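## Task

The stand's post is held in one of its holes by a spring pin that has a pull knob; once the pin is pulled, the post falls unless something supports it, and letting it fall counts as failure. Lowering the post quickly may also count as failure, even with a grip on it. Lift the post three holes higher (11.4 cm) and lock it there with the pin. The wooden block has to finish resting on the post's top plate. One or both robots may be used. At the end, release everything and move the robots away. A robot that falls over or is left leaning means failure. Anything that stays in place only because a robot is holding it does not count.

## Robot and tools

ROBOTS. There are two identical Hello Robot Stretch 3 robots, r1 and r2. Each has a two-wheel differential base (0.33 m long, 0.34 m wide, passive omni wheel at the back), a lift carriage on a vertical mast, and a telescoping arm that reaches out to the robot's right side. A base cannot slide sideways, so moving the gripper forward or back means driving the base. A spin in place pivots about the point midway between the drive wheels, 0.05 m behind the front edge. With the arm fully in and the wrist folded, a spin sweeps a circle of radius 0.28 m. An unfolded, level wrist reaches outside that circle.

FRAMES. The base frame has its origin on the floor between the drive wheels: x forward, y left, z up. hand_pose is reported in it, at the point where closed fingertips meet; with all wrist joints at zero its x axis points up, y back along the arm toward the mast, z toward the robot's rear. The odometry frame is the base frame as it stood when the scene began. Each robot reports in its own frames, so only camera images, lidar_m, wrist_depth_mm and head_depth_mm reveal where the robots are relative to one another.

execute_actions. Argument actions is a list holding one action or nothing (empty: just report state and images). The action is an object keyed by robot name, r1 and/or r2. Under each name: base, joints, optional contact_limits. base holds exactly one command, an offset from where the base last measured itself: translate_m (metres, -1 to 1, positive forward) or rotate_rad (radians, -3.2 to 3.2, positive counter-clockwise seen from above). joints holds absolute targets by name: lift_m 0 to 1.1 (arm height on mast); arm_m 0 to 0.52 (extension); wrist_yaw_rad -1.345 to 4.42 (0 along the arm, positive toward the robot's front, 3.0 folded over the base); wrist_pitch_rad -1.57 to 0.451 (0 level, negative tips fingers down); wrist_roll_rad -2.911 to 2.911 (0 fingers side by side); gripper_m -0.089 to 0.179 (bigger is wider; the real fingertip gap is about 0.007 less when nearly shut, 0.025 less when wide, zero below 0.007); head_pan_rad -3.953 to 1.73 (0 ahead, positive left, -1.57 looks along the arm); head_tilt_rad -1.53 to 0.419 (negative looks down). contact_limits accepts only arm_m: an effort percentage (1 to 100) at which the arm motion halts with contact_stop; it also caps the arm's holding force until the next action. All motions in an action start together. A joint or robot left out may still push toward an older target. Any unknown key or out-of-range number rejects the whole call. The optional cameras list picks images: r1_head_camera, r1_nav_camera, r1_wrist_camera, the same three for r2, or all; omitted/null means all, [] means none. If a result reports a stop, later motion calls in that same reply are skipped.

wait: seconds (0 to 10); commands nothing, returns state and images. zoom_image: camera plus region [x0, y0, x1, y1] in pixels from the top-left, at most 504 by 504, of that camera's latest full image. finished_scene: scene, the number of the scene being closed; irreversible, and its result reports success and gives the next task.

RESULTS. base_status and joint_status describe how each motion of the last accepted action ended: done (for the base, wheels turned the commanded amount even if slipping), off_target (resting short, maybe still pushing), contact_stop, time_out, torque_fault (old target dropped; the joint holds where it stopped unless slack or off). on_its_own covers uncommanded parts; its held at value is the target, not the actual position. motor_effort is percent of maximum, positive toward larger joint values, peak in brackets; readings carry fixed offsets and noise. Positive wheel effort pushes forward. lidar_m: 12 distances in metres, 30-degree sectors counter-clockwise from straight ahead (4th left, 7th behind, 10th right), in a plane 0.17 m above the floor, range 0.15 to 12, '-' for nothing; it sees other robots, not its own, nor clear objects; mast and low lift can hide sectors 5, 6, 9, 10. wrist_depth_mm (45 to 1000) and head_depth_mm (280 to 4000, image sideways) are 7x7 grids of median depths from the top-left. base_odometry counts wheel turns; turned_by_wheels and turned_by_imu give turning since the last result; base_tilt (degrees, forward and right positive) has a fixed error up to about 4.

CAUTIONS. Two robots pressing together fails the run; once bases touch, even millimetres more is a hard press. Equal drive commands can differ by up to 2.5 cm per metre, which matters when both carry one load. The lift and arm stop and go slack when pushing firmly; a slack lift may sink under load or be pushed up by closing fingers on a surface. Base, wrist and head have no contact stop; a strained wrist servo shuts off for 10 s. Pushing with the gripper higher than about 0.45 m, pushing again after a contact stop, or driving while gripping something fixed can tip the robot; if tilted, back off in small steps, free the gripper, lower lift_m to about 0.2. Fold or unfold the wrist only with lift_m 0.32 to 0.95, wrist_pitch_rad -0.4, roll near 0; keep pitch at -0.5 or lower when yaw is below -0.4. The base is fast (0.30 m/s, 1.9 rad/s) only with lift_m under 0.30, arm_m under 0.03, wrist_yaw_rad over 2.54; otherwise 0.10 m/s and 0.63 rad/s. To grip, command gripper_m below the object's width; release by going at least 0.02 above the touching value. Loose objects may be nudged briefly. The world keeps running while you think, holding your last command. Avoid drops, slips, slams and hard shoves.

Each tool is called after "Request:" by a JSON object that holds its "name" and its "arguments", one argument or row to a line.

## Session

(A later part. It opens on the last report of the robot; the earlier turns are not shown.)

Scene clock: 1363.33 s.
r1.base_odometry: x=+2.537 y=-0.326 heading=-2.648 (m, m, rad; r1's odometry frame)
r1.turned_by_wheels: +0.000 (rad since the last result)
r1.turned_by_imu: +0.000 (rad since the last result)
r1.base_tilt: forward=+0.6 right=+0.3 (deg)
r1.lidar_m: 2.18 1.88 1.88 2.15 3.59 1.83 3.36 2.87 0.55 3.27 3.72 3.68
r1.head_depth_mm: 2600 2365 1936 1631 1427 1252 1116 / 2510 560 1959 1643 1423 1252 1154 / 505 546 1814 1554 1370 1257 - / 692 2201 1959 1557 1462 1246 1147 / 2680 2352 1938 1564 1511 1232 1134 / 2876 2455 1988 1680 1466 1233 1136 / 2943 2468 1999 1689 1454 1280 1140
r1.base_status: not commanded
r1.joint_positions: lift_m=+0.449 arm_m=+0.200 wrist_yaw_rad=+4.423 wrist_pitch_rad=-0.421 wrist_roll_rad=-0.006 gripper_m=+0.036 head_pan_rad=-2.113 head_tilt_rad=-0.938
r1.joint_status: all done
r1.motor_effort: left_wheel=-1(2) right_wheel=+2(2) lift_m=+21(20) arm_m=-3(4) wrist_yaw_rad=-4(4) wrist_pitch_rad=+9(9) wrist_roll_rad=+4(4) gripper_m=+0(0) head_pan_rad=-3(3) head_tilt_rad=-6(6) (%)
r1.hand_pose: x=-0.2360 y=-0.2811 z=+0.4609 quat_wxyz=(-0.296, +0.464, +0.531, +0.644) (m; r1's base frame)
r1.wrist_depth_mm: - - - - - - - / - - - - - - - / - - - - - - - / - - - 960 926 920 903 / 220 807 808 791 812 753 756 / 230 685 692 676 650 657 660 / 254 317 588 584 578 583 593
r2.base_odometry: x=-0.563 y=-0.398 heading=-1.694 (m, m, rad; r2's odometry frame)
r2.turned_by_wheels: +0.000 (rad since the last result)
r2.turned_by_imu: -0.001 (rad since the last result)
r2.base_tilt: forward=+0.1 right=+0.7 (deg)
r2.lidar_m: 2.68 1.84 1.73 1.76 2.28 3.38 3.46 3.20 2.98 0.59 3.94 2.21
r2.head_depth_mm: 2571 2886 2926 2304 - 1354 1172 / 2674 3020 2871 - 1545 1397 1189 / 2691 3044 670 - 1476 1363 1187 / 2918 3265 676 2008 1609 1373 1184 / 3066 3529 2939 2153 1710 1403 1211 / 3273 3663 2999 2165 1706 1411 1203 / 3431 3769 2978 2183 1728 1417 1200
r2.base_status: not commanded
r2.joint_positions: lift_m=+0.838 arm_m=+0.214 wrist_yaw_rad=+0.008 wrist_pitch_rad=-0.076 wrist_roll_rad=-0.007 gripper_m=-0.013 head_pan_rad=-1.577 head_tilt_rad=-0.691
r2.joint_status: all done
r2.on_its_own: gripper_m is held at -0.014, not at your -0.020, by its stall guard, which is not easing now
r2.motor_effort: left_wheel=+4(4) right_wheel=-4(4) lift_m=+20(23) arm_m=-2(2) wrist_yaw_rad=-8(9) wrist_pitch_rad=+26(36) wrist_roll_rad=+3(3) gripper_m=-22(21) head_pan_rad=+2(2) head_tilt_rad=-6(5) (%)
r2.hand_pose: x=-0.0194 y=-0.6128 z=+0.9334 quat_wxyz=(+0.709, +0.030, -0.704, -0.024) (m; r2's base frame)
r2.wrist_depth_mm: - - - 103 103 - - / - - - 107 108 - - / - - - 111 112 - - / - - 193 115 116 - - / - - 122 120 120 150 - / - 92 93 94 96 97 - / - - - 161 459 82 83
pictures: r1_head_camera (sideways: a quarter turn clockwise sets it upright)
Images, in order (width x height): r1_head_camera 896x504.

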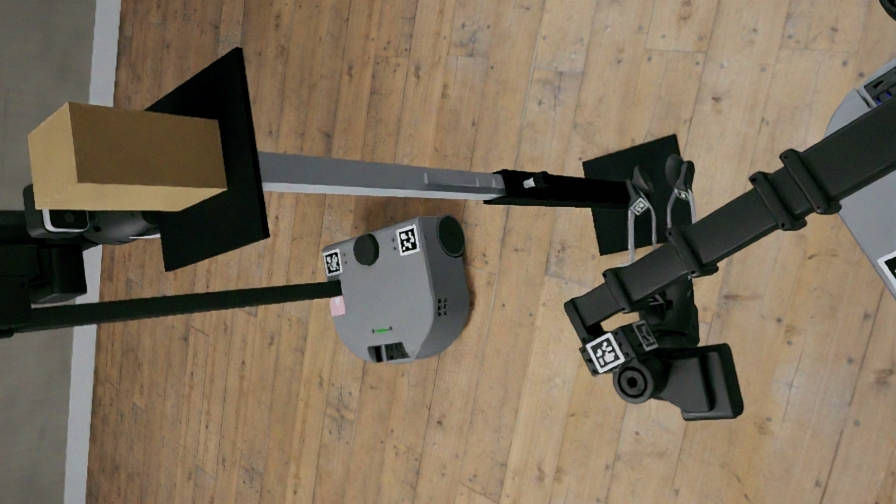

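The load is transferring to the pin. Now unload fully, release and withdraw r2.

Request:
{"name": "execute_actions", "arguments": {
  "actions": [
    {"r2": {"joints": {"lift_m": 0.826}}}
  ],
  "cameras": []
}}

Request:
{"name": "execute_actions", "arguments": {
  "actions": [
    {"r2": {"joints": {"gripper_m": 0.09, "lift_m": 0.815}}, "r1": {"base": {"translate_m": 0.15}}}
  ],
  "cameras": ["r2_wrist_camera"]
}}

Request:
{"name": "execute_actions", "arguments": {
  "actions": [
    {"r2": {"joints": {"arm_m": 0.0}}}
  ],
  "cameras": ["r2_head_camera", "r1_head_camera", "r2_wrist_camera"]
}}

Scene clock: 1371.13 s.
r1.base_odometry: x=+2.537 y=-0.326 heading=-2.648 (m, m, rad; r1's odometry frame)
r1.turned_by_wheels: +0.000 (rad since the last result)
r1.turned_by_imu: +0.000 (rad since the last result)
r1.base_tilt: forward=+0.6 right=+0.2 (deg)
r1.lidar_m: 2.19 1.88 1.88 2.15 3.60 1.83 3.38 2.87 0.55 3.24 3.68 3.70
r1.head_depth_mm: 2601 2377 1933 1642 1417 1248 1118 / 2519 559 1949 1645 1433 1257 1154 / 506 546 1810 1552 1371 1265 - / 697 2198 1966 1559 1465 1249 1146 / 1244 2350 1943 1565 1501 1230 1130 / 2856 2449 1996 1676 1468 1229 1137 / 2937 2470 2010 1692 1456 1280 1139
r1.base_status: not commanded
r1.joint_positions: lift_m=+0.449 arm_m=+0.200 wrist_yaw_rad=+4.423 wrist_pitch_rad=-0.421 wrist_roll_rad=-0.006 gripper_m=+0.036 head_pan_rad=-2.113 head_tilt_rad=-0.938
r1.joint_status: not commanded
r1.motor_effort: left_wheel=-1(1) right_wheel=+2(2) lift_m=+21(20) arm_m=-3(3) wrist_yaw_rad=-4(4) wrist_pitch_rad=+9(9) wrist_roll_rad=+4(4) gripper_m=+0(0) head_pan_rad=-3(3) head_tilt_rad=-6(7) (%)
r1.hand_pose: x=-0.2360 y=-0.2811 z=+0.4609 quat_wxyz=(-0.296, +0.464, +0.531, +0.644) (m; r1's base frame)
r1.wrist_depth_mm: - - - - - - - / - - - - - - - / - - - - - - - / - - - 954 913 927 889 / 219 803 849 790 822 778 755 / 231 684 696 670 682 664 655 / 255 321 582 581 569 580 595
r2.base_odometry: x=-0.563 y=-0.398 heading=-1.694 (m, m, rad; r2's odometry frame)
r2.turned_by_wheels: +0.000 (rad since the last result)
r2.turned_by_imu: -0.001 (rad since the last result)
r2.base_tilt: forward=+0.0 right=+0.7 (deg)
r2.lidar_m: 2.68 1.84 1.73 1.76 2.28 3.38 3.45 3.21 2.97 0.59 3.94 2.21
r2.head_depth_mm: 2554 2861 2897 2221 - - 1163 / 2676 2984 2902 2334 - 1393 1195 / 2721 2976 670 - - 1374 1184 / 2943 3277 674 1974 1607 1363 1182 / 3093 3491 2936 2171 1708 1410 1199 / 3241 3672 2971 2161 1719 1413 1205 / 3389 3835 3007 2210 1718 1407 1208
r2.base_status: not commanded
r2.joint_positions: lift_m=+0.826 arm_m=+0.214 wrist_yaw_rad=+0.008 wrist_pitch_rad=-0.034 wrist_roll_rad=-0.007 gripper_m=-0.013 head_pan_rad=-1.577 head_tilt_rad=-0.691
r2.joint_status: all done
r2.on_its_own: gripper_m is held at -0.014, not at your -0.020, by its stall guard, which is not easing now
r2.motor_effort: left_wheel=+4(4) right_wheel=-3(4) lift_m=+16(20) arm_m=-1(1) wrist_yaw_rad=-8(9) wrist_pitch_rad=+12(26) wrist_roll_rad=+4(3) gripper_m=-20(21) head_pan_rad=+2(2) head_tilt_rad=-6(6) (%)
r2.hand_pose: x=-0.0194 y=-0.6143 z=+0.9321 quat_wxyz=(+0.710, +0.015, -0.704, -0.010) (m; r2's base frame)
r2.wrist_depth_mm: - - - 106 106 - - / - - - 109 110 - - / - - - 113 113 - - / - - 201 117 117 - - / - 138 121 119 120 147 - / - 86 88 89 90 91 99 / - - - 158 500 - -
pictures: none
No camera images: the call's "cameras" was empty. Leave "cameras" out to get every camera's image.

Scene clock: 1373.70 s.
r1.base_odometry: x=+2.405 y=-0.397 heading=-2.648 (m, m, rad; r1's odometry frame)
r1.turned_by_wheels: +0.000 (rad since the last result)
r1.turned_by_imu: +0.000 (rad since the last result)
r1.base_tilt: forward=+0.7 right=+0.3 (deg)
r1.lidar_m: 2.06 1.76 1.77 2.03 3.42 1.96 3.48 0.65 0.67 3.37 3.60 3.60
r1.head_depth_mm: 558 608 1845 1636 1420 1253 1118 / 745 2171 1896 1541 1359 1258 1156 / 2789 2414 1962 1601 1430 1261 - / 2772 2333 1680 1592 1468 1249 1150 / 2899 2440 1987 1665 1503 1226 1131 / 2959 2455 2000 1682 1470 1236 1137 / 2993 2483 2011 1689 1459 1280 1137
r1.base_status: done
r1.joint_positions: lift_m=+0.449 arm_m=+0.200 wrist_yaw_rad=+4.423 wrist_pitch_rad=-0.421 wrist_roll_rad=-0.006 gripper_m=+0.036 head_pan_rad=-2.113 head_tilt_rad=-0.938
r1.joint_status: not commanded
r1.motor_effort: left_wheel=-2(4) right_wheel=+1(4) lift_m=+20(21) arm_m=-3(3) wrist_yaw_rad=-3(4) wrist_pitch_rad=+9(9) wrist_roll_rad=+4(4) gripper_m=+0(0) head_pan_rad=-3(3) head_tilt_rad=-6(6) (%)
r1.hand_pose: x=-0.2360 y=-0.2811 z=+0.4609 quat_wxyz=(-0.296, +0.464, +0.531, +0.644) (m; r1's base frame)
r1.wrist_depth_mm: - - - - - - - / 287 - - - - - - / 314 - - - - - - / 916 962 - 955 930 905 939 / 824 406 829 792 816 753 770 / 700 499 685 667 652 646 640 / 594 576 574 574 574 588 602
r2.base_odometry: x=-0.563 y=-0.398 heading=-1.695 (m, m, rad; r2's odometry frame)
r2.turned_by_wheels: +0.000 (rad since the last result)
r2.turned_by_imu: -0.001 (rad since the last result)
r2.base_tilt: forward=+0.1 right=+0.7 (deg)
r2.lidar_m: 2.68 1.84 1.73 1.76 2.28 3.39 3.47 3.20 1.23 0.59 3.94 2.22
r2.head_depth_mm: 2580 2830 2864 1101 - - 1167 / 2626 2865 1346 2212 - 1395 1188 / 2820 3095 668 - - 1369 1184 / 2921 3236 676 1978 1675 1373 1183 / 3109 3471 2993 2169 1705 1408 1199 / 3228 3706 2962 2163 1708 1418 1203 / 3454 3855 2990 2190 1722 1422 1204
r2.base_status: not commanded
r2.joint_positions: lift_m=+0.815 arm_m=+0.214 wrist_yaw_rad=+0.002 wrist_pitch_rad=-0.015 wrist_roll_rad=-0.007 gripper_m=+0.090 head_pan_rad=-1.577 head_tilt_rad=-0.691
r2.joint_status: all done
r2.motor_effort: left_wheel=+2(4) right_wheel=-1(3) lift_m=+16(15) arm_m=+1(1) wrist_yaw_rad=-3(9) wrist_pitch_rad=+6(12) wrist_roll_rad=+4(4) gripper_m=+0(87) head_pan_rad=+3(2) head_tilt_rad=-5(6) (%)
r2.hand_pose: x=-0.0209 y=-0.6148 z=+0.9260 quat_wxyz=(+0.710, +0.006, -0.704, -0.005) (m; r2's base frame)
r2.wrist_depth_mm: - - - 108 107 - - / - - - 110 111 - - / - - - 114 869 - - / - - 173 116 161 - - / - 106 107 110 111 114 - / - 82 82 85 80 81 82 / - - - 157 - - -
pictures: r2_wrist_camera
Images, in order (width x height): r2_wrist_camera 644x364.

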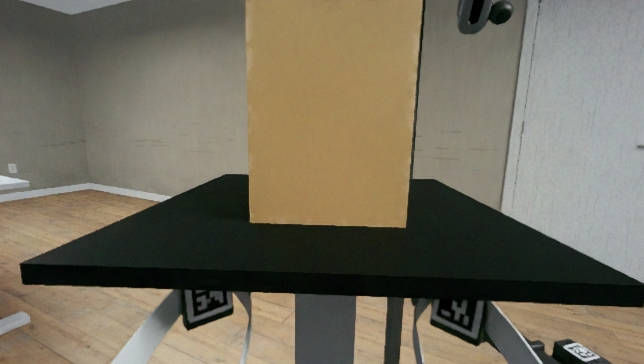

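Scene clock: 1376.50 s.
r1.base_odometry: x=+2.405 y=-0.397 heading=-2.648 (m, m, rad; r1's odometry frame)
r1.turned_by_wheels: +0.000 (rad since the last result)
r1.turned_by_imu: +0.000 (rad since the last result)
r1.base_tilt: forward=+0.6 right=+0.2 (deg)
r1.lidar_m: 2.05 1.76 1.77 2.03 3.38 1.97 3.48 0.65 0.67 3.38 3.58 3.59
r1.head_depth_mm: 559 609 1842 1639 1421 1250 1118 / 2681 2185 1896 1538 1362 1255 1158 / 2721 2419 1959 1600 1433 1259 - / 2775 2347 1680 1592 1464 1246 1147 / 2882 2430 1995 1662 1497 1226 1131 / 2964 2457 1998 1678 1464 1231 1136 / 3001 2478 2007 1698 1459 1279 1140
r1.base_status: not commanded
r1.joint_positions: lift_m=+0.449 arm_m=+0.200 wrist_yaw_rad=+4.423 wrist_pitch_rad=-0.421 wrist_roll_rad=-0.006 gripper_m=+0.036 head_pan_rad=-2.113 head_tilt_rad=-0.938
r1.joint_status: not commanded
r1.motor_effort: left_wheel=-2(2) right_wheel=+2(1) lift_m=+20(21) arm_m=-3(3) wrist_yaw_rad=-3(3) wrist_pitch_rad=+10(9) wrist_roll_rad=+4(4) gripper_m=+0(0) head_pan_rad=-3(3) head_tilt_rad=-5(7) (%)
r1.hand_pose: x=-0.2360 y=-0.2811 z=+0.4609 quat_wxyz=(-0.296, +0.464, +0.531, +0.644) (m; r1's base frame)
r1.wrist_depth_mm: - - - - - - - / 296 - - - - - - / 310 - - - - - - / 924 941 - 941 952 920 920 / 796 411 812 790 793 794 756 / 685 495 690 671 664 653 649 / 604 569 572 585 575 589 594
r2.base_odometry: x=-0.563 y=-0.398 heading=-1.695 (m, m, rad; r2's odometry frame)
r2.turned_by_wheels: +0.000 (rad since the last result)
r2.turned_by_imu: -0.001 (rad since the last result)
r2.base_tilt: forward=+0.0 right=+0.8 (deg)
r2.lidar_m: 2.69 1.84 1.73 1.76 2.28 3.38 3.43 3.20 1.22 0.59 3.95 2.21
r2.head_depth_mm: 2557 2795 2876 1106 1642 1394 - / 2608 2872 1351 1989 1519 1399 - / 2784 3081 669 1659 1549 - - / 2914 3248 677 1909 1607 1398 1187 / 3068 3454 2985 2149 1714 1405 1194 / 3215 3722 2985 2153 1714 1410 1199 / 3400 3769 2961 2194 1718 1422 1208
r2.base_status: not commanded
r2.joint_positions: lift_m=+0.815 arm_m=+0.003 wrist_yaw_rad=+0.001 wrist_pitch_rad=-0.016 wrist_roll_rad=-0.007 gripper_m=+0.090 head_pan_rad=-1.577 head_tilt_rad=-0.691
r2.joint_status: all done
joint sent to its limit — the command would take r2.arm_m past its lower limit, so that joint was sent only as far as its limit.
r2.motor_effort: left_wheel=+2(2) right_wheel=-1(1) lift_m=+16(16) arm_m=-3(4) wrist_yaw_rad=-1(3) wrist_pitch_rad=+7(6) wrist_roll_rad=+3(4) gripper_m=+0(0) head_pan_rad=+2(2) head_tilt_rad=-6(6) (%)
r2.hand_pose: x=-0.0213 y=-0.4041 z=+0.9257 quat_wxyz=(+0.710, +0.006, -0.704, -0.006) (m; r2's base frame)
r2.wrist_depth_mm: - - - - - - - / - - - 317 - - - / - - - 327 - - - / - - - 365 - - - / - - - - - - - / - - - - - - - / - - - - - - -
pictures: r1_head_camera (sideways: a quarter turn clockwise sets it upright), r2_head_camera (sideways: a quarter turn clockwise sets it upright), r2_wrist_camera
Images, in order (width x height): r1_head_camera 896x504, r2_head_camera 896x504, r2_wrist_camera 644x364.

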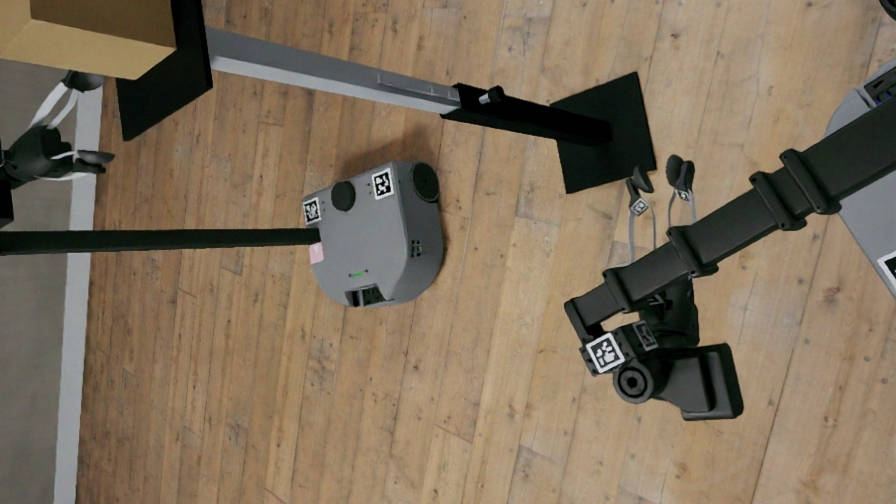

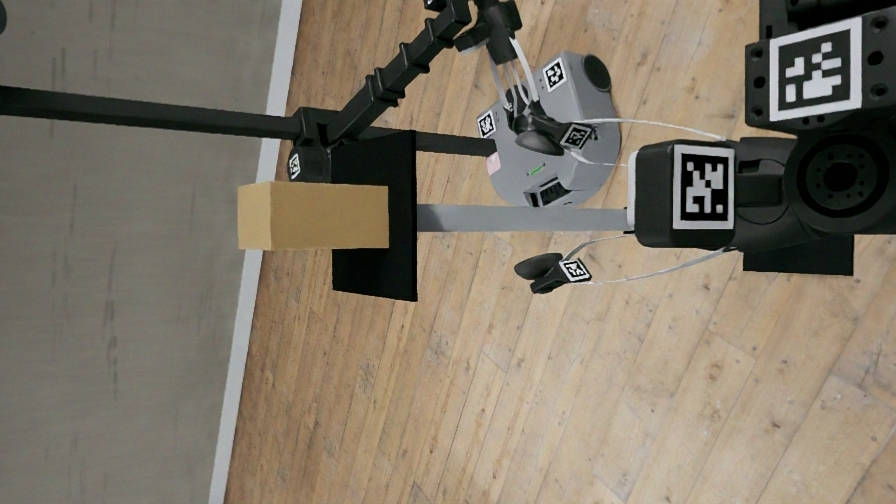

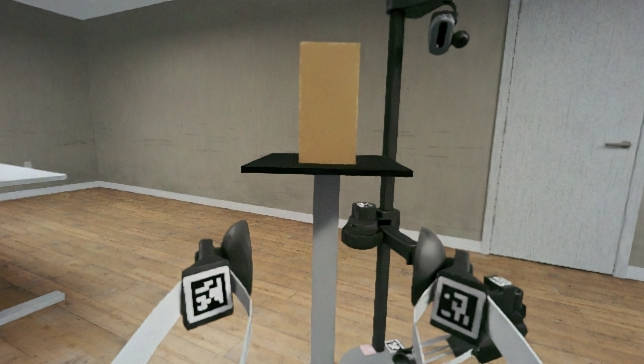

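Request:
{"name": "execute_actions", "arguments": {
  "actions": [
    {"r2": {"joints": {"wrist_yaw_rad": 1.5}}}
  ],
  "cameras": ["r2_head_camera"]
}}

Request:
{"name": "finished_scene", "arguments": {
  "scene": 1
}}

Scene clock: 1384.00 s.
r1.base_odometry: x=+2.405 y=-0.397 heading=-2.648 (m, m, rad; r1's odometry frame)
r1.turned_by_wheels: +0.000 (rad since the last result)
r1.turned_by_imu: +0.000 (rad since the last result)
r1.base_tilt: forward=+0.6 right=+0.2 (deg)
r1.lidar_m: 2.06 1.77 1.78 2.03 3.39 1.96 3.50 0.65 0.68 3.39 3.60 3.59
r1.head_depth_mm: 558 609 1833 1634 1415 1253 1115 / 2710 2170 1906 1538 1361 1252 1156 / 2777 2405 1959 1604 1440 1259 - / 2789 2348 1686 1595 1460 1243 1144 / 2904 2441 1995 1672 1496 1232 1133 / 2942 2460 2012 1677 1464 1239 1138 / 3030 2466 2014 1695 1461 1275 1136
r1.base_status: not commanded
r1.joint_positions: lift_m=+0.449 arm_m=+0.200 wrist_yaw_rad=+4.423 wrist_pitch_rad=-0.421 wrist_roll_rad=-0.006 gripper_m=+0.036 head_pan_rad=-2.113 head_tilt_rad=-0.938
r1.joint_status: not commanded
r1.motor_effort: left_wheel=-2(2) right_wheel=+2(1) lift_m=+21(20) arm_m=-3(3) wrist_yaw_rad=-4(3) wrist_pitch_rad=+9(9) wrist_roll_rad=+4(4) gripper_m=+0(0) head_pan_rad=-3(3) head_tilt_rad=-6(6) (%)
r1.hand_pose: x=-0.2360 y=-0.2811 z=+0.4609 quat_wxyz=(-0.296, +0.464, +0.531, +0.644) (m; r1's base frame)
r1.wrist_depth_mm: - - - - - - - / 293 - - - - - - / 309 - - - - - - / 944 955 - 960 933 931 920 / 824 407 812 805 804 757 771 / 692 500 683 666 673 659 644 / 601 585 584 588 571 586 598
r2.base_odometry: x=-0.563 y=-0.398 heading=-1.695 (m, m, rad; r2's odometry frame)
r2.turned_by_wheels: +0.000 (rad since the last result)
r2.turned_by_imu: -0.001 (rad since the last result)
r2.base_tilt: forward=+0.0 right=+0.7 (deg)
r2.lidar_m: 2.68 1.85 1.73 1.76 2.28 3.39 3.45 3.20 1.22 0.59 3.95 2.21
r2.head_depth_mm: 2577 2809 2882 1099 1636 1395 - / 2626 2878 1348 2007 1528 1435 - / 2784 3111 668 1647 1547 1408 - / 2945 3250 676 1957 1644 1374 1215 / 3086 3479 2970 2147 1703 1413 1251 / 3225 3736 2931 2188 1704 1410 - / 3370 3924 3011 2196 1718 1414 1231
r2.base_status: not commanded
r2.joint_positions: lift_m=+0.815 arm_m=+0.003 wrist_yaw_rad=+1.498 wrist_pitch_rad=-0.016 wrist_roll_rad=-0.007 gripper_m=+0.090 head_pan_rad=-1.577 head_tilt_rad=-0.691
r2.joint_status: all done
r2.motor_effort: left_wheel=+2(2) right_wheel=-1(2) lift_m=+17(16) arm_m=-3(3) wrist_yaw_rad=+1(4) wrist_pitch_rad=+6(7) wrist_roll_rad=+3(3) gripper_m=+1(0) head_pan_rad=+2(2) head_tilt_rad=-6(5) (%)
r2.hand_pose: x=+0.2338 y=-0.1670 z=+0.9257 quat_wxyz=(+0.524, +0.484, -0.512, +0.479) (m; r2's base frame)
r2.wrist_depth_mm: - - - - - - - / - - - - - - - / - - - - - - - / - - - - - - - / - - - - - - - / - - - - - - - / - - - - - - -
pictures: r2_head_camera (sideways: a quarter turn clockwise sets it upright)
Images, in order (width x height): r2_head_camera 896x504.

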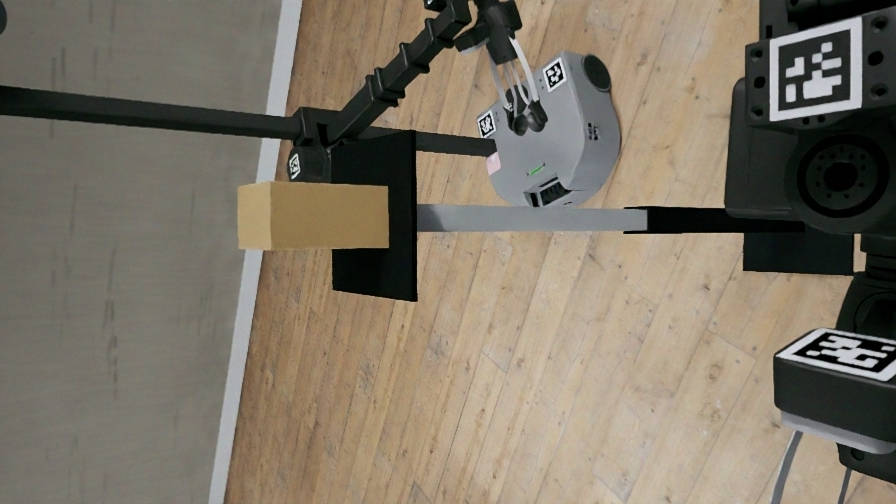

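The scene is finished: the task was done.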